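# Load three balls evenly into a covered pivoting tray

## Task

A tray balanced on one pivot sits under a transparent cover, and it has three seats. Each seat must end up holding one ball. Balls may be dropped in through the chutes in the cover's roof, but the ball's underside must not be above the chute rim when it is released, or the result is worse or fails. Uneven loading tips the tray at once and the balls roll out. Arm bases in metres, with facing measured counter-clockwise from +x: arm1 at x=+0.85 y=-0.48 z=+0.72 facing +131 degrees; arm2 at x=-0.12 y=-0.75 z=+0.76 facing +75; arm3 at x=+0.29 y=+0.42 z=+0.81 facing -88. At the end every gripper must have released and every arm must have moved away. Anything that stays in place only because a robot holds it is not counted as done.

## Robot and tools

Robots: three identical i2rt Big YAM arms named arm1, arm2 and arm3. Each has six joints, a two-finger gripper and a wrist camera. With joints 1 and 6 at zero and the hand level and pointing forward, the wrist camera rides on top of the hand and looks toward the fingertips. The hand reaches roughly 1.0 m out from the joint 1 axis. Cameras: arm1_cam_wrist, arm2_cam_wrist, arm3_cam_wrist, plus the fixed room cameras cam_high and cam_low.

Frame: one shared scene frame, origin on the floor, +z up. The hand point is the midpoint between the fingertips; its local z runs along the fingers and its local y is the opening direction. Base positions and facings are listed in the task; no call prints the true base pose.

Joints (all absolute targets, radians unless noted; the tolerance for reaching a target is in brackets):
- joint1_rad -2.879 to 2.879 (0.045): rotates the whole arm about its base, positive counter-clockwise seen from above; 0 means the arm extends along its base's facing.
- joint2_rad 0 to 3.141 (0.14): shoulder; 0 has the upper arm pointing back and about level, increasing raises it and brings it forward.
- joint3_rad 0 to 3.019 (0.09): elbow; 0 is fully folded, increasing opens it.
- joint4_rad -1.692 to 1.57 (0.055): hand pitch, positive tilts the fingers up.
- joint5_rad -1.57 to 1.57 (0.03): sideways hand swing, positive toward the arm's right.
- joint6_rad -2.094 to 2.094 (0.035): hand roll, positive clockwise when viewed from behind the hand.
- gripper_m 0 to 0.093 metres (0.003): fingertip separation. Grip force tops out near 50 to 62 N per pad, lower on some grippers.

execute_actions: argument actions is a list containing either one action or nothing. An action is an object keyed by robot name; under each robot goes a joints object mapping joint names to absolute target values in the units above. Not an offset: every number is where the joint should end up. You may name any subset of joints and robots; everything listed starts moving at once and may finish at different moments. Omitted joints or robots may keep driving toward earlier targets without that showing in joint_status. Unknown keys or out-of-range numbers cause the whole call to be rejected with nothing moving. Optional cameras list picks which images come back (omit, null or ["all"] for every camera, [] for none). An empty actions list simply reports state and images. Example: {"arm1": {"joints": {"gripper_m": 0.05}}, "arm2": {"joints": {"joint1_rad": 0.3}}}.

wait: seconds, 0 to 10. Commands nothing new; returns the same state and images as an empty action.

zoom_image: camera plus region [x0, y0, x1, y1] in pixels of that camera's most recent full image, origin top-left, at most 504 by 504. Gives a closer, possibly sharper view.

finished_scene: scene number; ends the scene permanently once the last command has been held, and reports whether the task succeeded.

Reading results: the pictures line lists the returned images in order. joint_status tells how each commanded motion ended. off_target: stopped short and may still push. contact_stop or time_out: the joint abandons its target and holds where it stopped, except that after time_out a joint may keep a target (or one limited to 0.375, 0.375, 0.113, 0.225, 0.075, 0.3 rad from its position for joints 1 to 6) and keep pressing, moving on its own if freed; on_its_own lists such joints, and its held at value is the target, not the position. To relieve the pressing, command the reported position. "joint command not followed" (often with a cause line) means a safety check blocked that arm's joint targets, shown as not_followed; the gripper part still runs, and blocked targets may be retried with later actions until new valid targets are given or the path clears. Empty calls never show this line. A loaded joint that holds position slowly sags. Very small target changes may produce no motion. limit_stop_at_motor_heat marks keys that stopped due to overheating; resend them. If a result reports a stop, later calls in that same reply are skipped.

Hazards: arms do not halt on contact and can press hard. Two robots pressing hard on each other fails the task and ends the run; a hard collision can too, and no state line reports robot contact. The inter-arm check can react late and ignores fingers, gripper housings and wrist cameras. Joints move at different speeds, so the hand can sweep a wide arc between postures; plan clearances. Sustained pushing or carrying heats motors: MOTOR HOT appears at 85 °C, and at 100 °C the arm and gripper go limp and drop (OVER-TEMPERATURE FAULT). Avoid dropping balls from high, slipping, slamming, hard hits and strong pushes, and never knock anything out of the work area, which fails the task. Load the tray so it stays balanced, release each ball low inside the chute, then open grippers and retract all arms. Robots do not coordinate with each other, and the simulation keeps running while you deliberate, holding the last command. Faster robot motion is preferred.

Each tool is called after "Emit:" as name(argument=value, ...), one argument or row to a line, values as JSON.

## Session

I'll start by looking at the scene.

Emit:
execute_actions(
  actions=[],
)

Scene clock: 0.00 s.
arm1.joint_positions: joint1_rad=+0.810 joint2_rad=+0.594 joint3_rad=+1.357 joint4_rad=-1.583 joint5_rad=+0.040 joint6_rad=-0.245 gripper_m=+0.095
arm1.joint_status: not commanded
arm1.hand: x=+0.6667 y=-0.4615 z=+1.2055 quat_wxyz=(-0.069, +0.926, +0.085, -0.362) (m; scene frame)
arm2.joint_positions: joint1_rad=-0.133 joint2_rad=+0.311 joint3_rad=+1.452 joint4_rad=-1.190 joint5_rad=+0.049 joint6_rad=+0.427 gripper_m=+0.094
arm2.joint_status: not commanded
arm2.hand: x=-0.0737 y=-0.6643 z=+1.4069 quat_wxyz=(-0.488, +0.246, -0.685, -0.481) (m; scene frame)
arm3.joint_positions: joint1_rad=+0.430 joint2_rad=+0.276 joint3_rad=+1.515 joint4_rad=-1.185 joint5_rad=+0.048 joint6_rad=-0.707 gripper_m=+0.094
arm3.joint_status: not commanded
arm3.hand: x=+0.2991 y=+0.3777 z=+1.4830 quat_wxyz=(-0.433, -0.158, -0.669, +0.583) (m; scene frame)
pictures: arm1_cam_wrist, arm2_cam_wrist, arm3_cam_wrist, cam_high, cam_low
Images, in order (width x height): arm1_cam_wrist 616x616, arm2_cam_wrist 616x616, arm3_cam_wrist 616x616, cam_high 504x504, cam_low 504x504.

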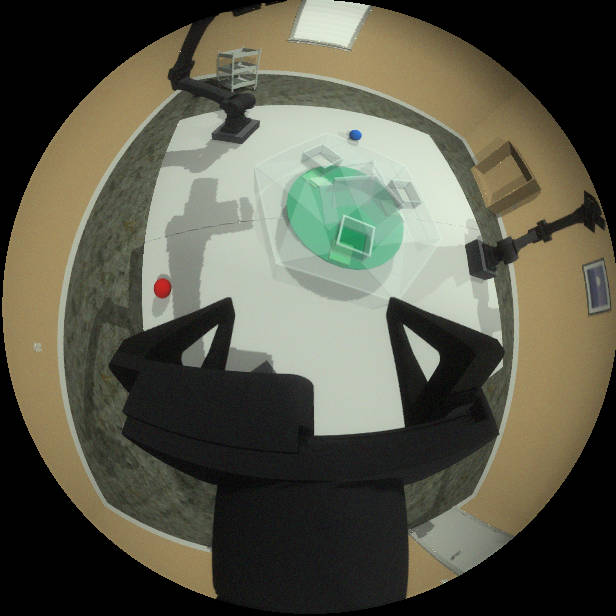

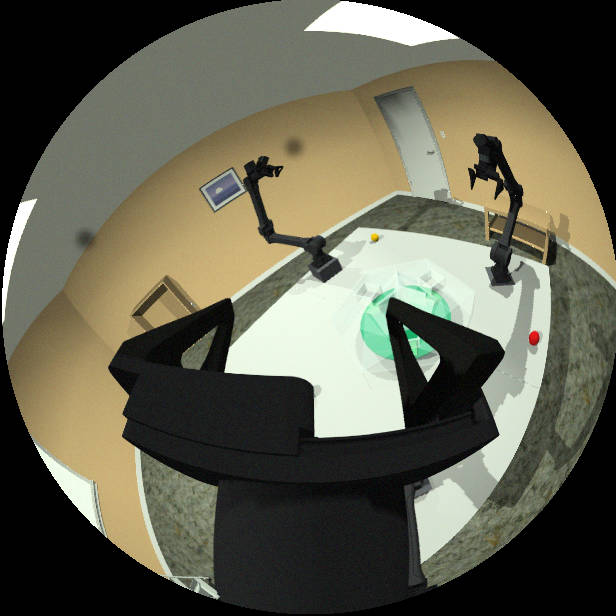

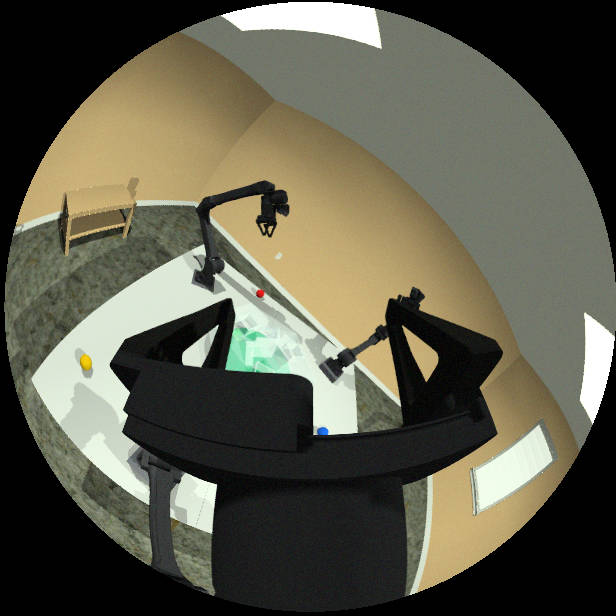

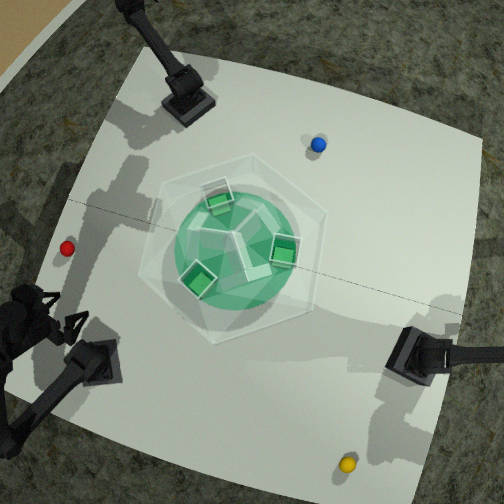

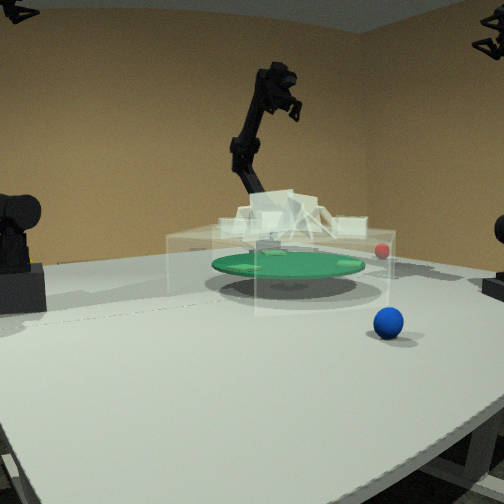

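Emit:
zoom_image(
  camera="cam_high",
  region=[130, 145, 340, 355],
)

Emit:
zoom_image(
  camera="cam_low",
  region=[150, 170, 420, 350],
)

Emit:
zoom_image(
  camera="arm1_cam_wrist",
  region=[240, 120, 450, 310],
)

Region (130, 145, 340, 355) of cam_high's 504x504 image, scaled by 2.400, with more detail than that image has.

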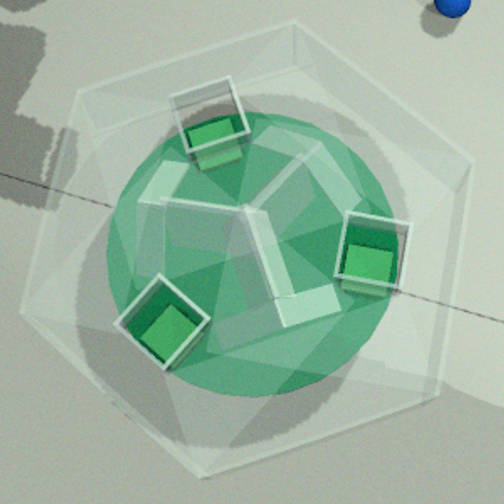

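Region (150, 170, 420, 350) of cam_low's 504x504 image, scaled by 1.867, with more detail than that image has.

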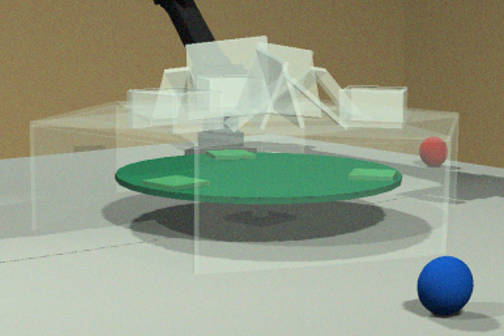

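Region (240, 120, 450, 310) of arm1_cam_wrist's 616x616 image, scaled by 2.400, with more detail than that image has; it fills the top 456 rows of this view, and the rest is white.

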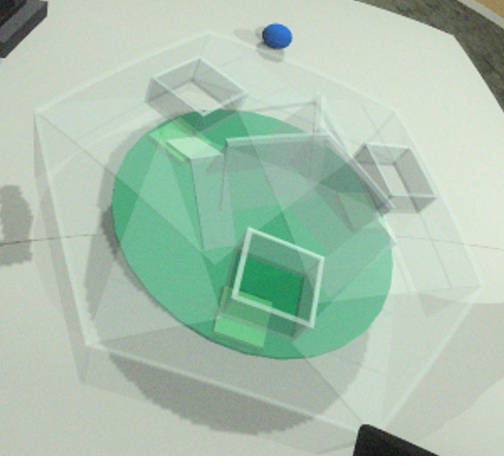

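Emit:
execute_actions(
  actions=[
    {"arm1": {"joints": {"joint1_rad": 1.667, "joint2_rad": 1.55, "joint3_rad": 1.45, "joint4_rad": -1.47, "joint5_rad": 0, "joint6_rad": 0}}, "arm2": {"joints": {"joint1_rad": 0.475, "joint2_rad": 1.65, "joint3_rad": 1.6, "joint4_rad": -1.52, "joint5_rad": 0, "joint6_rad": 0}}, "arm3": {"joints": {"joint1_rad": 1.555, "joint2_rad": 1.75, "joint3_rad": 1.6, "joint4_rad": -1.42, "joint5_rad": 0, "joint6_rad": 0}}},
  ],
)

Scene clock: 89.27 s.
arm1.joint_positions: joint1_rad=+1.677 joint2_rad=+1.558 joint3_rad=+1.425 joint4_rad=-1.475 joint5_rad=+0.000 joint6_rad=-0.011 gripper_m=+0.095
arm1.joint_status: all done
arm1.hand: x=+0.5457 y=-0.8119 z=+0.9387 quat_wxyz=(-0.005, +0.914, +0.405, +0.014) (m; scene frame)
arm2.joint_positions: joint1_rad=+0.472 joint2_rad=+1.645 joint3_rad=+1.583 joint4_rad=-1.510 joint5_rad=+0.002 joint6_rad=+0.014 gripper_m=+0.094
arm2.joint_status: all done
arm2.hand: x=-0.2215 y=-0.2552 z=+0.9934 quat_wxyz=(+0.006, +0.771, -0.636, -0.002) (m; scene frame)
arm3.joint_positions: joint1_rad=+1.566 joint2_rad=+1.748 joint3_rad=+1.587 joint4_rad=-1.411 joint5_rad=+0.001 joint6_rad=-0.016 gripper_m=+0.094
arm3.joint_status: all done
arm3.hand: x=+0.8209 y=+0.4347 z=+0.9963 quat_wxyz=(-0.002, +0.019, -1.000, -0.001) (m; scene frame)
pictures: arm1_cam_wrist, arm2_cam_wrist, arm3_cam_wrist, cam_high, cam_low
Images, in order (width x height): arm1_cam_wrist 616x616, arm2_cam_wrist 616x616, arm3_cam_wrist 616x616, cam_high 504x504, cam_low 504x504.

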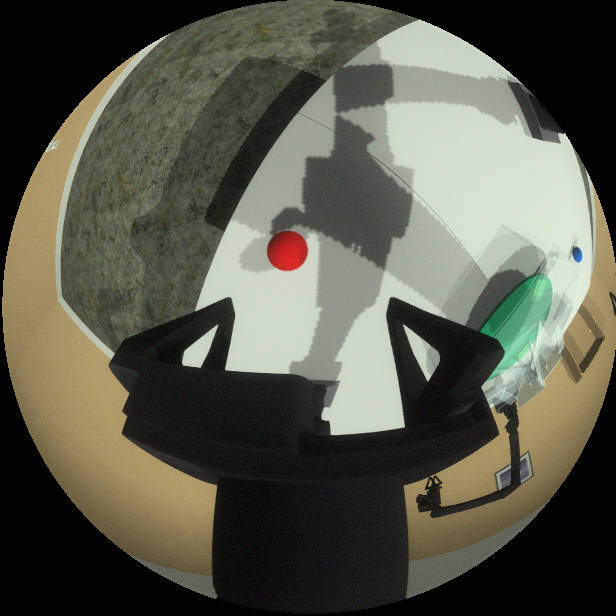

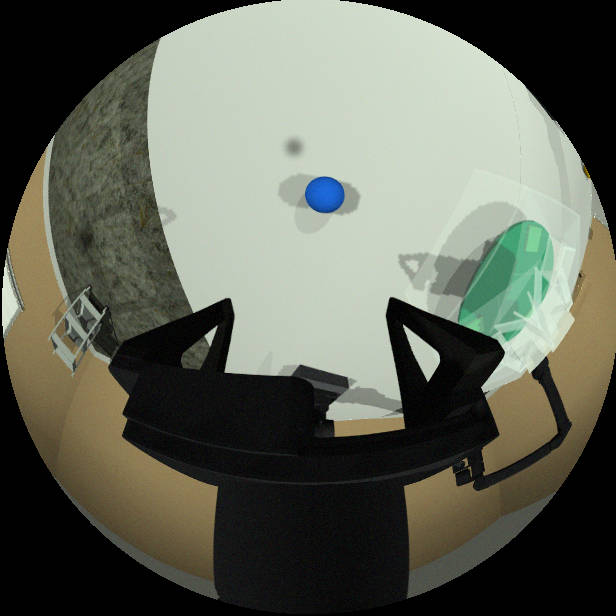

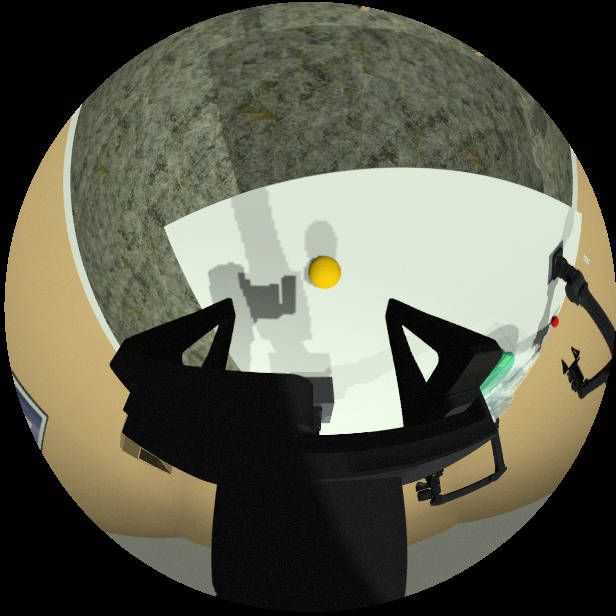

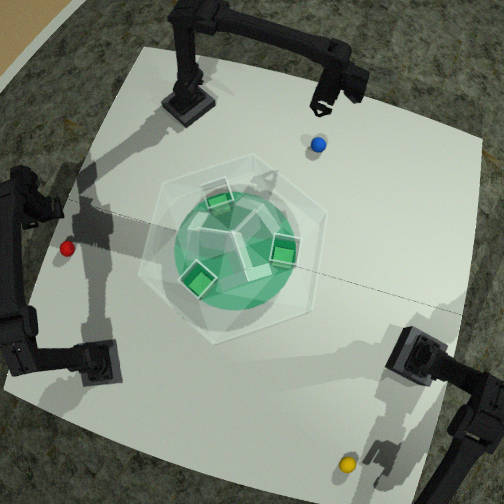

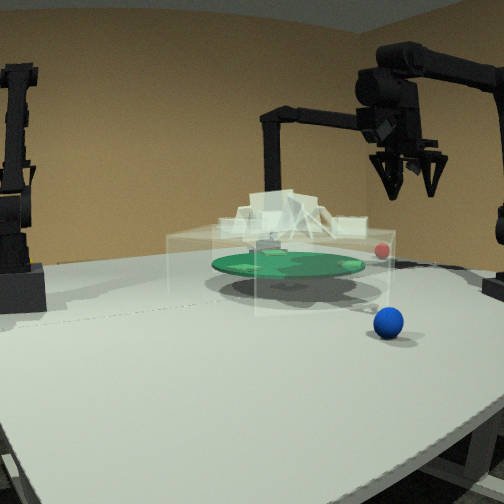

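Emit:
zoom_image(
  camera="cam_low",
  region=[340, 230, 460, 360],
)

Emit:
zoom_image(
  camera="arm2_cam_wrist",
  region=[210, 140, 410, 340],
)

Region (340, 230, 460, 360) of cam_low's 504x504 image, scaled by 3.877, with more detail than that image has; it fills the left 465 columns of this view, and the rest is white.

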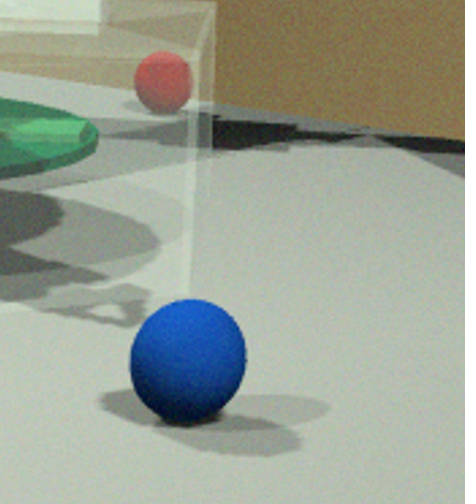

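Region (210, 140, 410, 340) of arm2_cam_wrist's 616x616 image, scaled by 2.520, with more detail than that image has.

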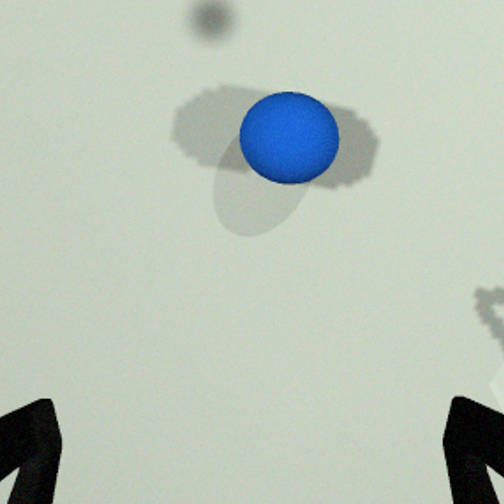

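Emit:
zoom_image(
  camera="cam_low",
  region=[240, 30, 504, 260],
)

Emit:
zoom_image(
  camera="cam_high",
  region=[150, 0, 390, 180],
)

Region (240, 30, 504, 260) of cam_low's 504x504 image, scaled by 1.909, with more detail than that image has; it fills the top 439 rows of this view, and the rest is white.

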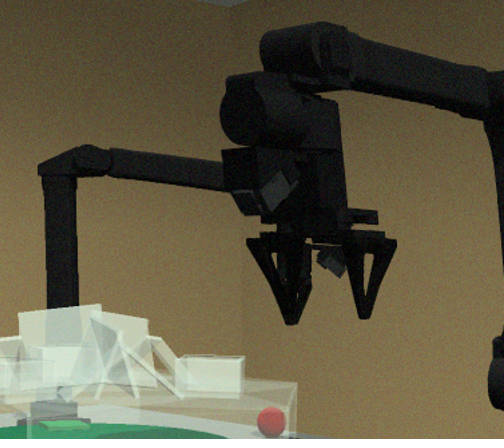

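Region (150, 0, 390, 180) of cam_high's 504x504 image, scaled by 2.100, with more detail than that image has; it fills the top 378 rows of this view, and the rest is white.

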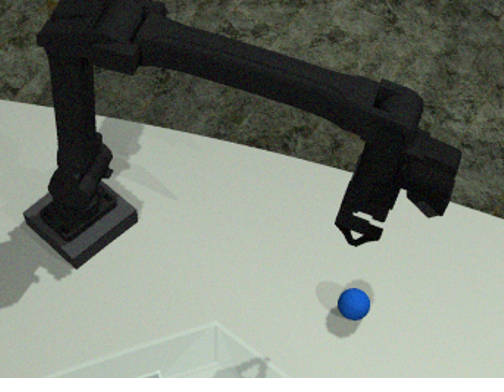

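Emit:
execute_actions(
  actions=[
    {"arm1": {"joints": {"joint1_rad": 1.77, "joint2_rad": 1.51, "joint3_rad": 1.07, "joint4_rad": -1.10}}, "arm2": {"joints": {"joint1_rad": 0.424, "joint2_rad": 1.906, "joint3_rad": 1.487, "joint4_rad": -1.14}}, "arm3": {"joints": {"joint1_rad": 1.49, "joint2_rad": 1.70, "joint3_rad": 1.02, "joint4_rad": -0.88}}},
  ],
)

Scene clock: 210.57 s.
arm1.joint_positions: joint1_rad=+1.779 joint2_rad=+1.510 joint3_rad=+1.073 joint4_rad=-1.114 joint5_rad=+0.000 joint6_rad=-0.010 gripper_m=+0.095
arm1.joint_status: all done
arm1.hand: x=+0.6031 y=-0.8128 z=+0.8299 quat_wxyz=(+0.006, +0.893, +0.451, -0.012) (m; scene frame)
arm2.joint_positions: joint1_rad=+0.426 joint2_rad=+1.935 joint3_rad=+1.469 joint4_rad=-1.151 joint5_rad=+0.002 joint6_rad=+0.014 gripper_m=+0.094
arm2.joint_status: all done
arm2.hand: x=-0.2093 y=-0.2015 z=+0.8020 quat_wxyz=(+0.021, +0.756, -0.654, +0.016) (m; scene frame)
arm3.joint_positions: joint1_rad=+1.488 joint2_rad=+1.703 joint3_rad=+1.017 joint4_rad=-0.890 joint5_rad=+0.001 joint6_rad=-0.015 gripper_m=+0.094
arm3.joint_status: all done
arm3.hand: x=+0.7222 y=+0.3989 z=+0.8203 quat_wxyz=(+0.001, -0.021, -1.000, -0.001) (m; scene frame)
pictures: arm1_cam_wrist, arm2_cam_wrist, arm3_cam_wrist, cam_high, cam_low
Images, in order (width x height): arm1_cam_wrist 616x616, arm2_cam_wrist 616x616, arm3_cam_wrist 616x616, cam_high 504x504, cam_low 504x504.

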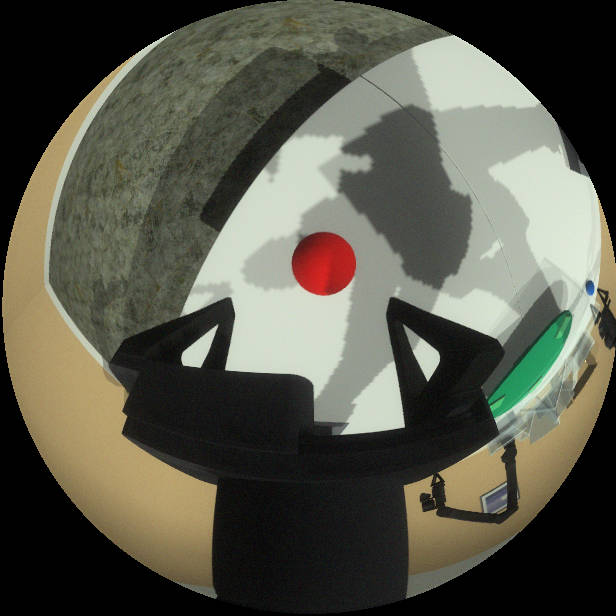

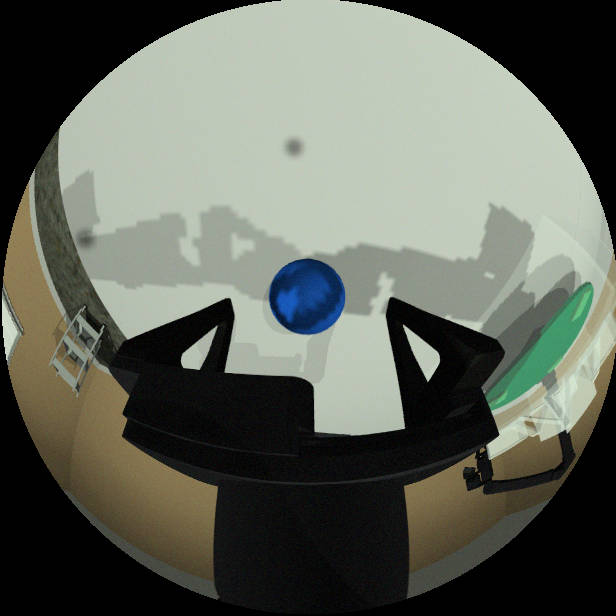

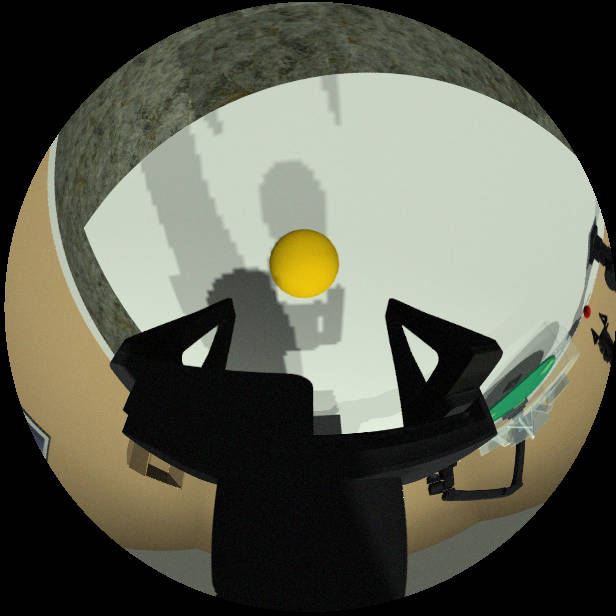

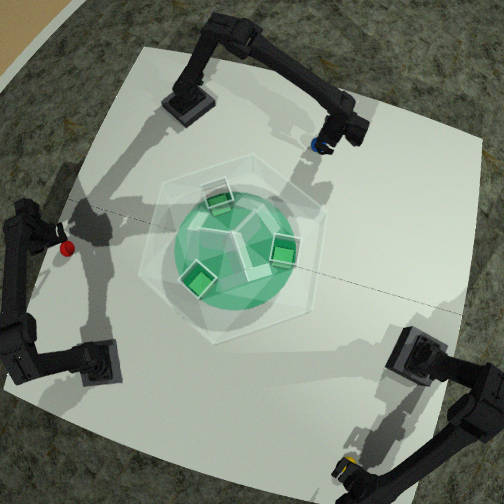

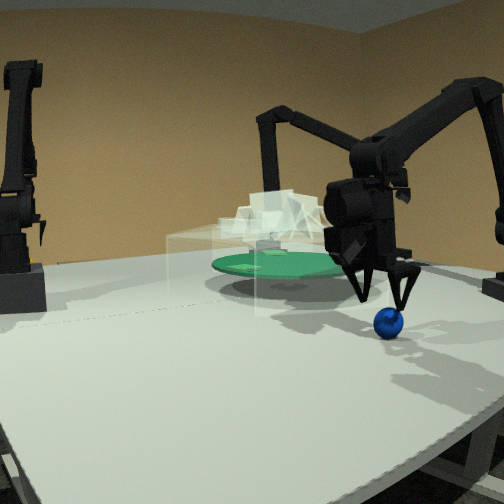

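Emit:
zoom_image(
  camera="arm1_cam_wrist",
  region=[210, 200, 410, 400],
)

Emit:
zoom_image(
  camera="arm2_cam_wrist",
  region=[210, 200, 410, 400],
)

Emit:
zoom_image(
  camera="arm3_cam_wrist",
  region=[210, 200, 410, 400],
)

Emit:
zoom_image(
  camera="cam_low",
  region=[310, 220, 450, 360],
)

Region (210, 200, 410, 400) of arm1_cam_wrist's 616x616 image, scaled by 2.520, with more detail than that image has.

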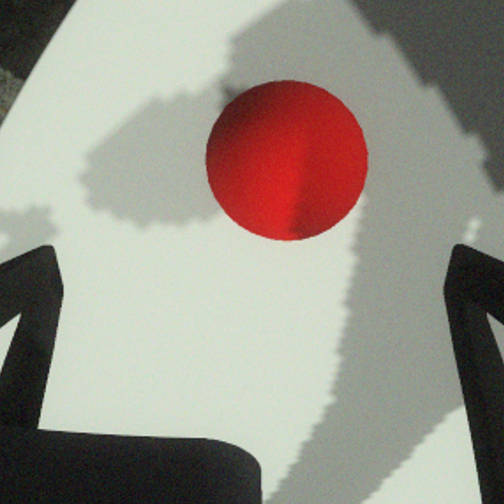

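Region (210, 200, 410, 400) of arm2_cam_wrist's 616x616 image, scaled by 2.520, with more detail than that image has.

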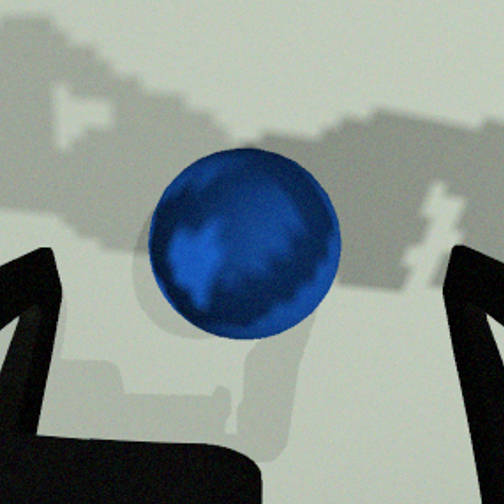

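Region (210, 200, 410, 400) of arm3_cam_wrist's 616x616 image, scaled by 2.520, with more detail than that image has.

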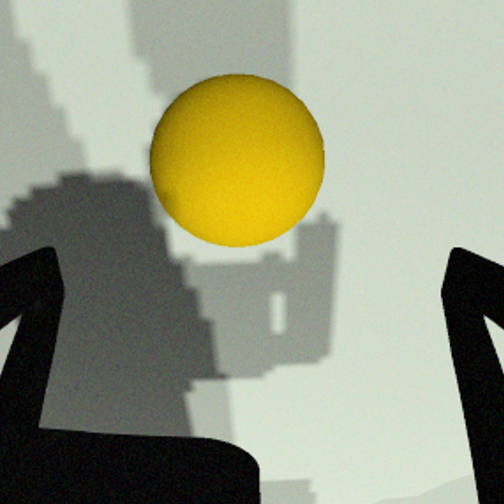

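Region (310, 220, 450, 360) of cam_low's 504x504 image, scaled by 3.600, with more detail than that image has.

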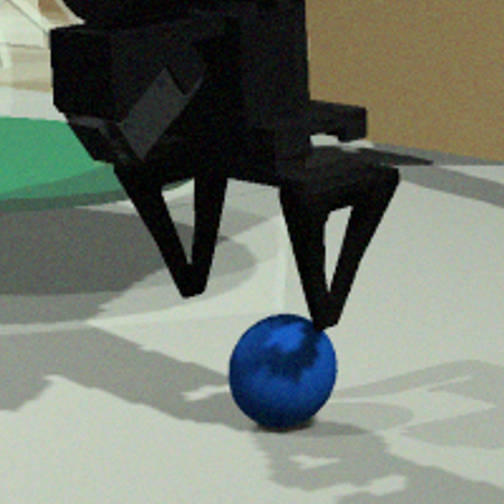

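Emit:
execute_actions(
  actions=[
    {"arm1": {"joints": {"joint1_rad": 1.745, "joint2_rad": 1.63, "joint3_rad": 0.95, "joint4_rad": -0.875}}, "arm2": {"joints": {"joint1_rad": 0.428, "joint2_rad": 1.906, "joint3_rad": 1.335, "joint4_rad": -0.947}}, "arm3": {"joints": {"joint1_rad": 1.50, "joint2_rad": 1.84, "joint3_rad": 0.958, "joint4_rad": -0.669}}},
  ],
)

Scene clock: 295.63 s.
arm1.joint_positions: joint1_rad=+1.750 joint2_rad=+1.648 joint3_rad=+0.944 joint4_rad=-0.889 joint5_rad=+0.000 joint6_rad=-0.010 gripper_m=+0.095
arm1.joint_status: all done
arm1.hand: x=+0.6010 y=-0.7961 z=+0.7349 quat_wxyz=(-0.003, +0.899, +0.438, +0.006) (m; scene frame)
arm2.joint_positions: joint1_rad=+0.426 joint2_rad=+1.925 joint3_rad=+1.328 joint4_rad=-0.959 joint5_rad=+0.002 joint6_rad=+0.014 gripper_m=+0.094
arm2.joint_status: all done
arm2.hand: x=-0.2077 y=-0.2149 z=+0.7611 quat_wxyz=(+0.001, +0.756, -0.654, -0.008) (m; scene frame)
arm3.joint_positions: joint1_rad=+1.488 joint2_rad=+1.849 joint3_rad=+0.954 joint4_rad=-0.679 joint5_rad=+0.001 joint6_rad=-0.015 gripper_m=+0.094
arm3.joint_status: all done
arm3.hand: x=+0.7185 y=+0.3993 z=+0.7435 quat_wxyz=(-0.001, -0.021, -1.000, -0.001) (m; scene frame)
pictures: arm1_cam_wrist, arm2_cam_wrist, arm3_cam_wrist, cam_high, cam_low
Images, in order (width x height): arm1_cam_wrist 616x616, arm2_cam_wrist 616x616, arm3_cam_wrist 616x616, cam_high 504x504, cam_low 504x504.

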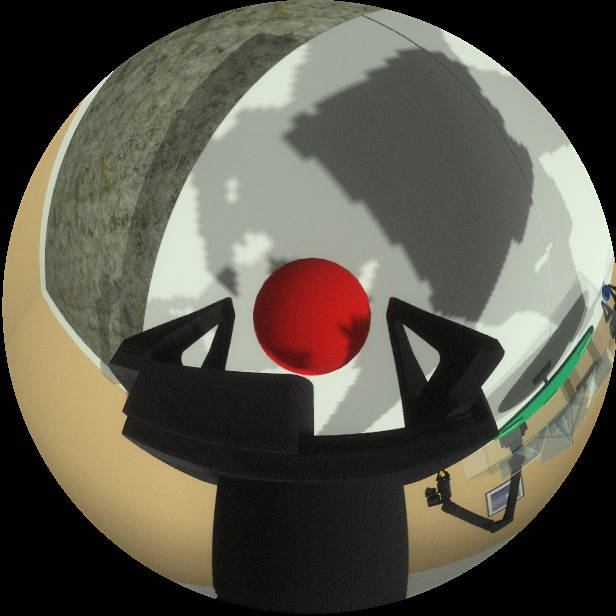

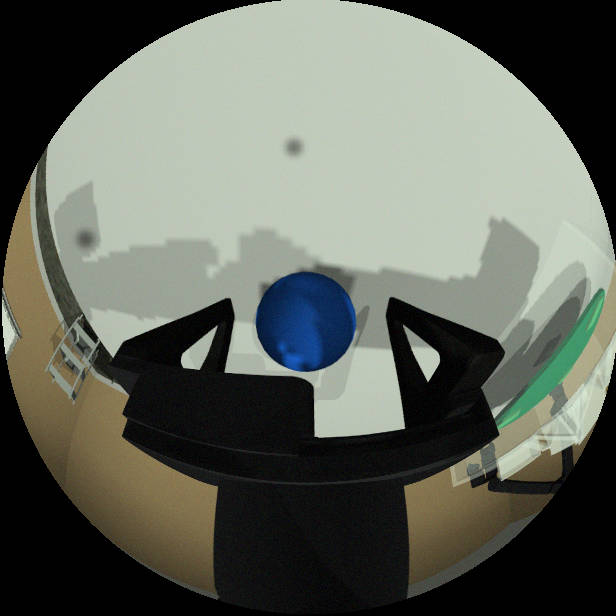

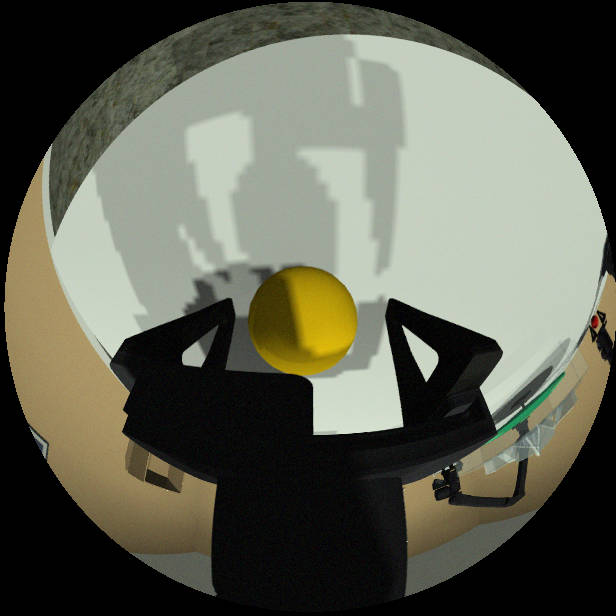

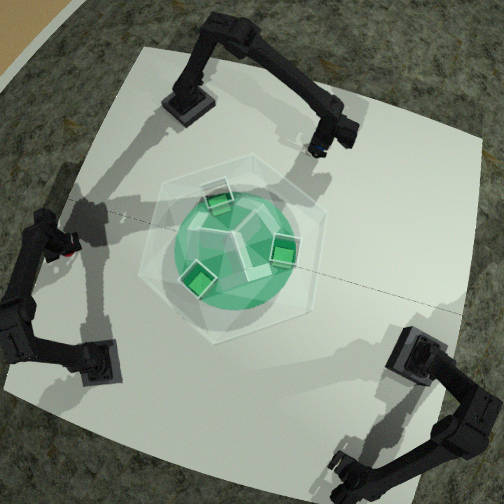

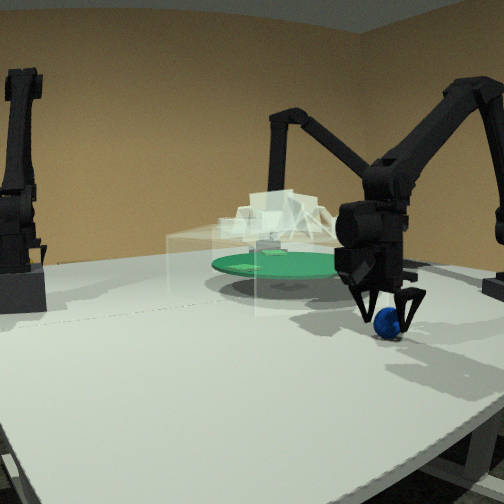

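Emit:
execute_actions(
  actions=[
    {"arm1": {"joints": {"joint4_rad": -0.853}}, "arm2": {"joints": {"joint3_rad": 1.312}}, "arm3": {"joints": {"gripper_m": 0.05}}},
  ],
  cameras=["arm1_cam_wrist", "arm2_cam_wrist", "arm3_cam_wrist", "cam_low"],
)

Scene clock: 313.03 s.
arm1.joint_positions: joint1_rad=+1.750 joint2_rad=+1.648 joint3_rad=+0.944 joint4_rad=-0.867 joint5_rad=+0.000 joint6_rad=-0.010 gripper_m=+0.095
arm1.joint_status: all done
arm1.hand: x=+0.5977 y=-0.8003 z=+0.7348 quat_wxyz=(+0.002, +0.899, +0.438, -0.003) (m; scene frame)
arm2.joint_positions: joint1_rad=+0.426 joint2_rad=+1.925 joint3_rad=+1.313 joint4_rad=-0.957 joint5_rad=+0.002 joint6_rad=+0.014 gripper_m=+0.094
arm2.joint_status: all done
arm2.hand: x=-0.2067 y=-0.2216 z=+0.7563 quat_wxyz=(+0.006, +0.756, -0.654, -0.003) (m; scene frame)
arm3.joint_positions: joint1_rad=+1.488 joint2_rad=+1.849 joint3_rad=+0.954 joint4_rad=-0.678 joint5_rad=+0.000 joint6_rad=-0.015 gripper_m=+0.055
arm3.joint_status: gripper_m off_target (ended at +0.055, target +0.050)
arm3.hand: x=+0.7187 y=+0.3995 z=+0.7435 quat_wxyz=(-0.001, -0.021, -1.000, -0.001) (m; scene frame)
pictures: arm1_cam_wrist, arm2_cam_wrist, arm3_cam_wrist, cam_low
Images, in order (width x height): arm1_cam_wrist 616x616, arm2_cam_wrist 616x616, arm3_cam_wrist 616x616, cam_low 504x504.

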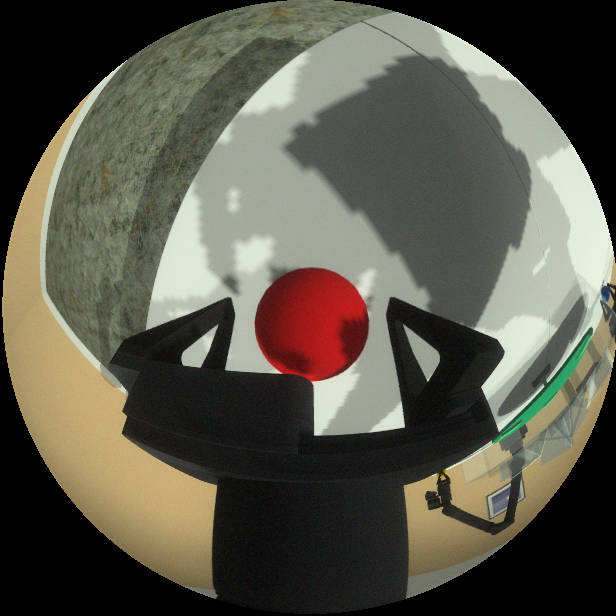

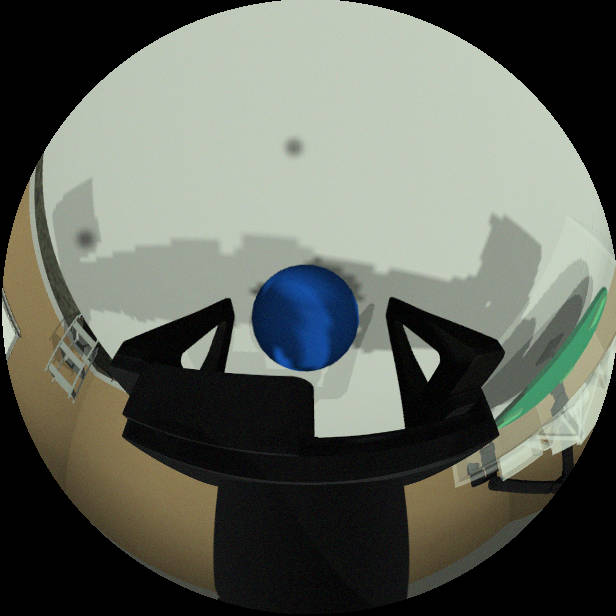

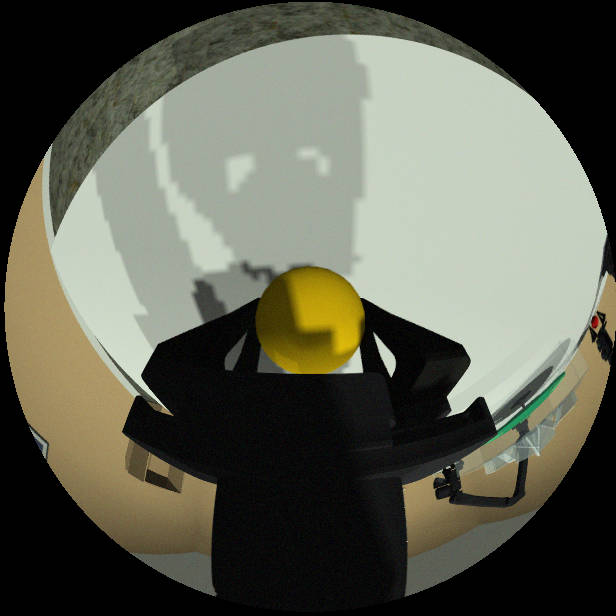

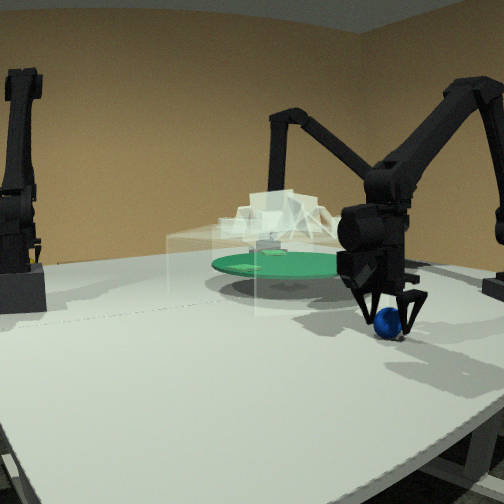

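Emit:
zoom_image(
  camera="cam_low",
  region=[340, 260, 440, 360],
)

Emit:
zoom_image(
  camera="arm3_cam_wrist",
  region=[210, 230, 410, 400],
)

Emit:
zoom_image(
  camera="arm1_cam_wrist",
  region=[400, 440, 500, 540],
)

Region (340, 260, 440, 360) of cam_low's 504x504 image, scaled by 5.040, with more detail than that image has.

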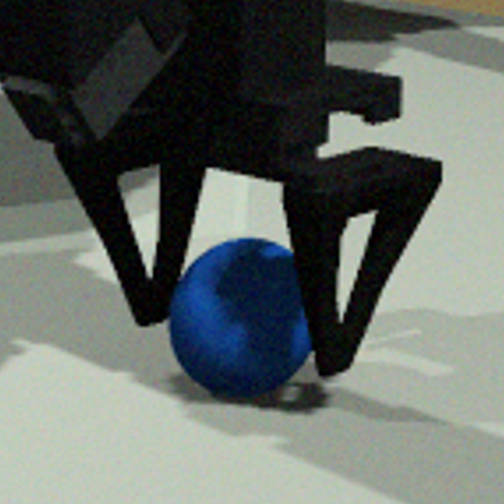

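Region (210, 230, 410, 400) of arm3_cam_wrist's 616x616 image, scaled by 2.520, with more detail than that image has; it fills the top 428 rows of this view, and the rest is white.

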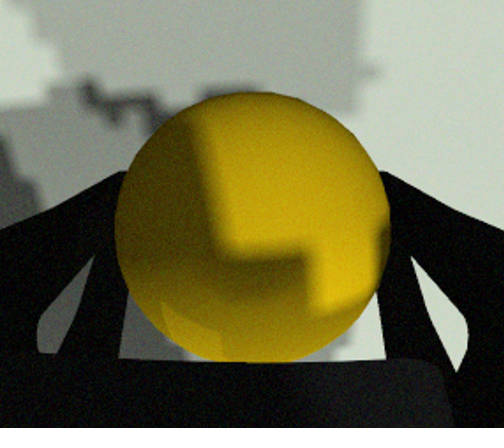

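Region (400, 440, 500, 540) of arm1_cam_wrist's 616x616 image, scaled by 5.040, with more detail than that image has.

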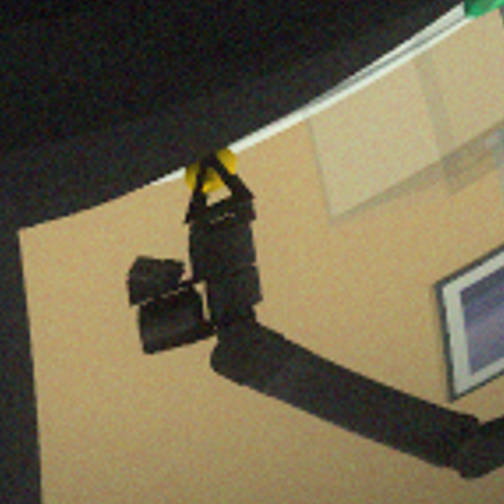

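Emit:
execute_actions(
  actions=[
    {"arm1": {"joints": {"gripper_m": 0.05}}, "arm2": {"joints": {"gripper_m": 0.05}}},
  ],
  cameras=["arm1_cam_wrist", "arm2_cam_wrist", "cam_high", "cam_low"],
)

Scene clock: 337.93 s.
arm1.joint_positions: joint1_rad=+1.750 joint2_rad=+1.648 joint3_rad=+0.944 joint4_rad=-0.867 joint5_rad=+0.000 joint6_rad=-0.009 gripper_m=+0.055
arm1.joint_status: gripper_m off_target (ended at +0.055, target +0.050)
arm1.hand: x=+0.5976 y=-0.8004 z=+0.7348 quat_wxyz=(+0.002, +0.899, +0.438, -0.004) (m; scene frame)
arm2.joint_positions: joint1_rad=+0.426 joint2_rad=+1.925 joint3_rad=+1.313 joint4_rad=-0.957 joint5_rad=+0.000 joint6_rad=+0.013 gripper_m=+0.055
arm2.joint_status: gripper_m off_target (ended at +0.055, target +0.050)
arm2.hand: x=-0.2069 y=-0.2216 z=+0.7563 quat_wxyz=(+0.006, +0.757, -0.654, -0.003) (m; scene frame)
arm3.joint_positions: joint1_rad=+1.488 joint2_rad=+1.849 joint3_rad=+0.954 joint4_rad=-0.678 joint5_rad=+0.000 joint6_rad=-0.015 gripper_m=+0.055
arm3.joint_status: not commanded
arm3.hand: x=+0.7187 y=+0.3995 z=+0.7435 quat_wxyz=(-0.001, -0.021, -1.000, -0.001) (m; scene frame)
pictures: arm1_cam_wrist, arm2_cam_wrist, cam_high, cam_low
Images, in order (width x height): arm1_cam_wrist 616x616, arm2_cam_wrist 616x616, cam_high 504x504, cam_low 504x504.

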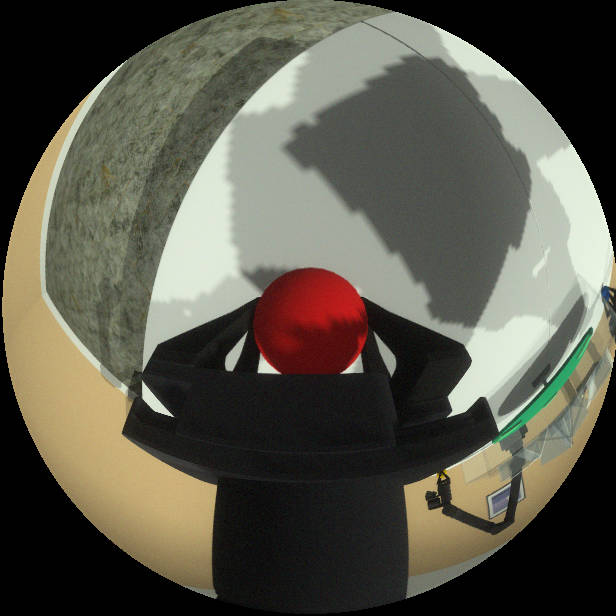

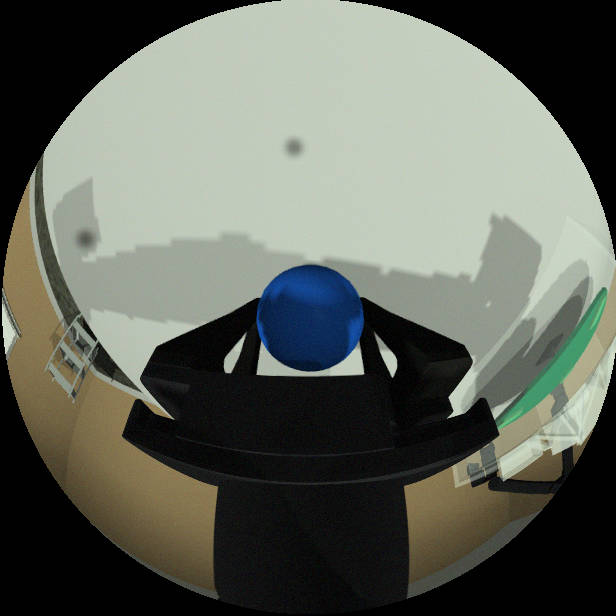

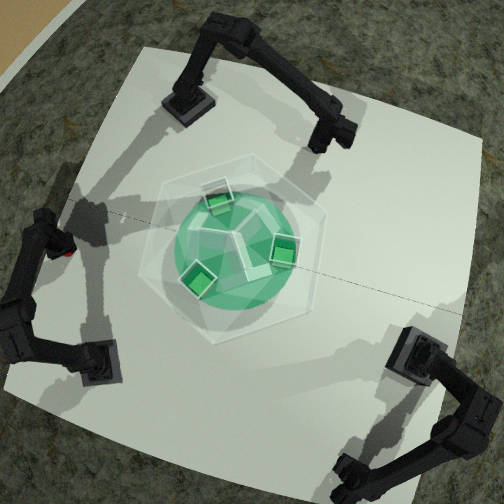

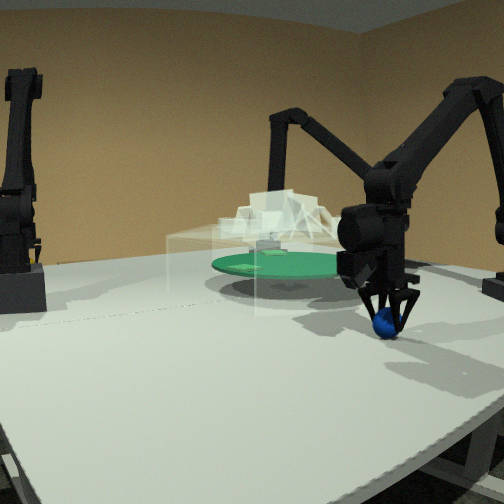

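Emit:
execute_actions(
  actions=[
    {"arm1": {"joints": {"joint2_rad": 1.24, "joint3_rad": 1.385, "joint4_rad": -1.50, "joint6_rad": 0.53, "gripper_m": 0.046}}, "arm2": {"joints": {"joint2_rad": 1.36, "joint3_rad": 1.455, "joint4_rad": -1.45, "joint6_rad": 0.74, "gripper_m": 0.046}}, "arm3": {"joints": {"joint2_rad": 1.49, "joint3_rad": 1.425, "joint4_rad": -1.295, "joint6_rad": 0.375, "gripper_m": 0.046}}},
  ],
)

Scene clock: 459.63 s.
arm1.joint_positions: joint1_rad=+1.750 joint2_rad=+1.251 joint3_rad=+1.359 joint4_rad=-1.491 joint5_rad=+0.000 joint6_rad=+0.519 gripper_m=+0.055
arm1.joint_status: gripper_m off_target (ended at +0.055, target +0.046); the others done
arm1.hand: x=+0.6095 y=-0.7851 z=+1.0356 quat_wxyz=(+0.064, +0.978, +0.187, -0.074) (m; scene frame)
arm2.joint_positions: joint1_rad=+0.426 joint2_rad=+1.364 joint3_rad=+1.429 joint4_rad=-1.444 joint5_rad=+0.000 joint6_rad=+0.726 gripper_m=+0.055
arm2.joint_status: gripper_m off_target (ended at +0.055, target +0.046); the others done
arm2.hand: x=-0.1886 y=-0.3098 z=+1.0582 quat_wxyz=(-0.025, +0.478, -0.873, -0.090) (m; scene frame)
arm3.joint_positions: joint1_rad=+1.488 joint2_rad=+1.504 joint3_rad=+1.412 joint4_rad=-1.288 joint5_rad=+0.000 joint6_rad=+0.359 gripper_m=+0.055
arm3.joint_status: gripper_m off_target (ended at +0.055, target +0.046); the others done
arm3.hand: x=+0.7790 y=+0.3954 z=+1.0480 quat_wxyz=(-0.096, -0.205, -0.974, -0.016) (m; scene frame)
pictures: arm1_cam_wrist, arm2_cam_wrist, arm3_cam_wrist, cam_high, cam_low
Images, in order (width x height): arm1_cam_wrist 616x616, arm2_cam_wrist 616x616, arm3_cam_wrist 616x616, cam_high 504x504, cam_low 504x504.

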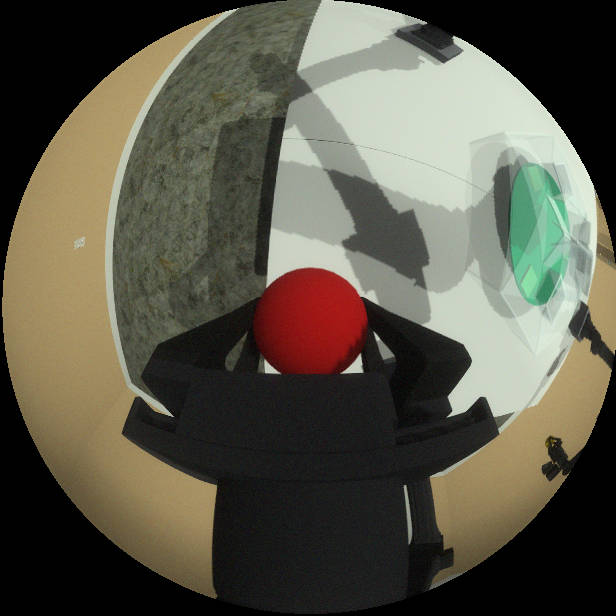

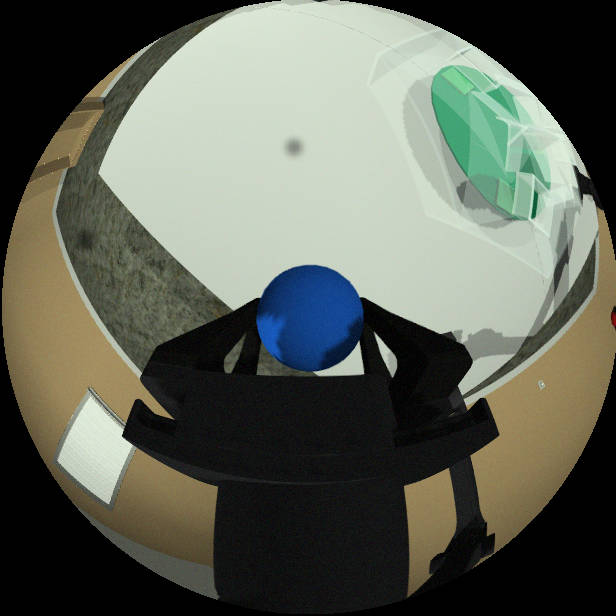

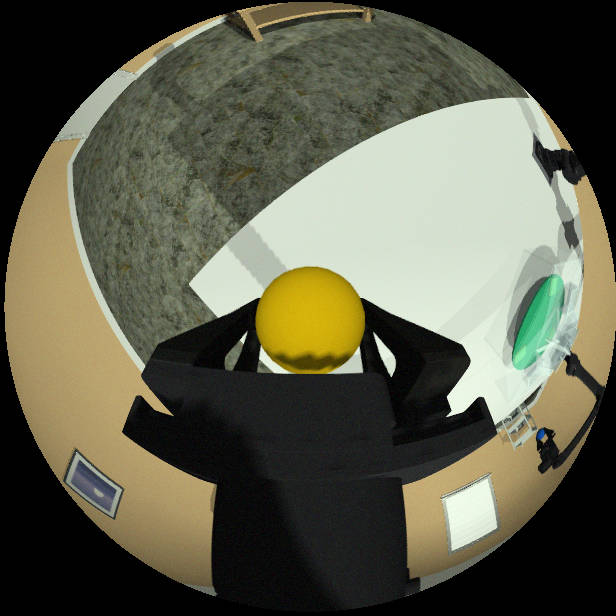

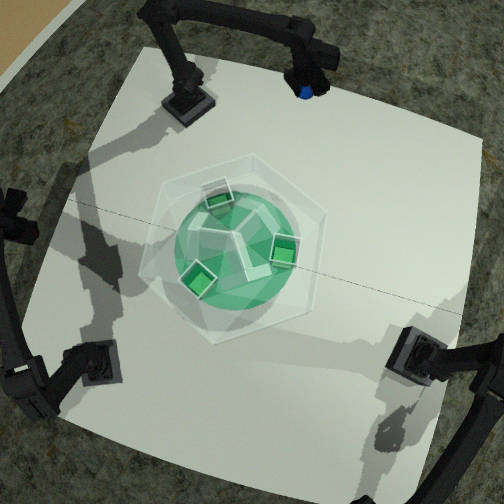

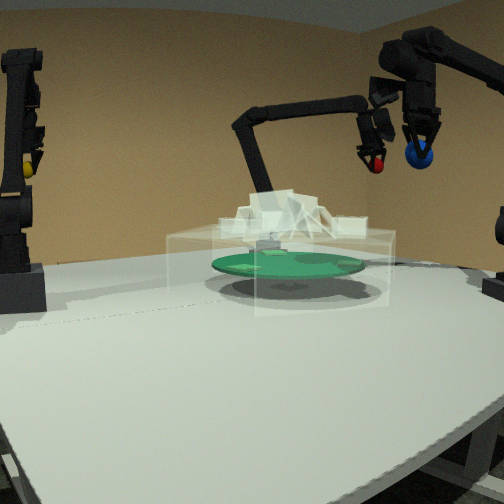

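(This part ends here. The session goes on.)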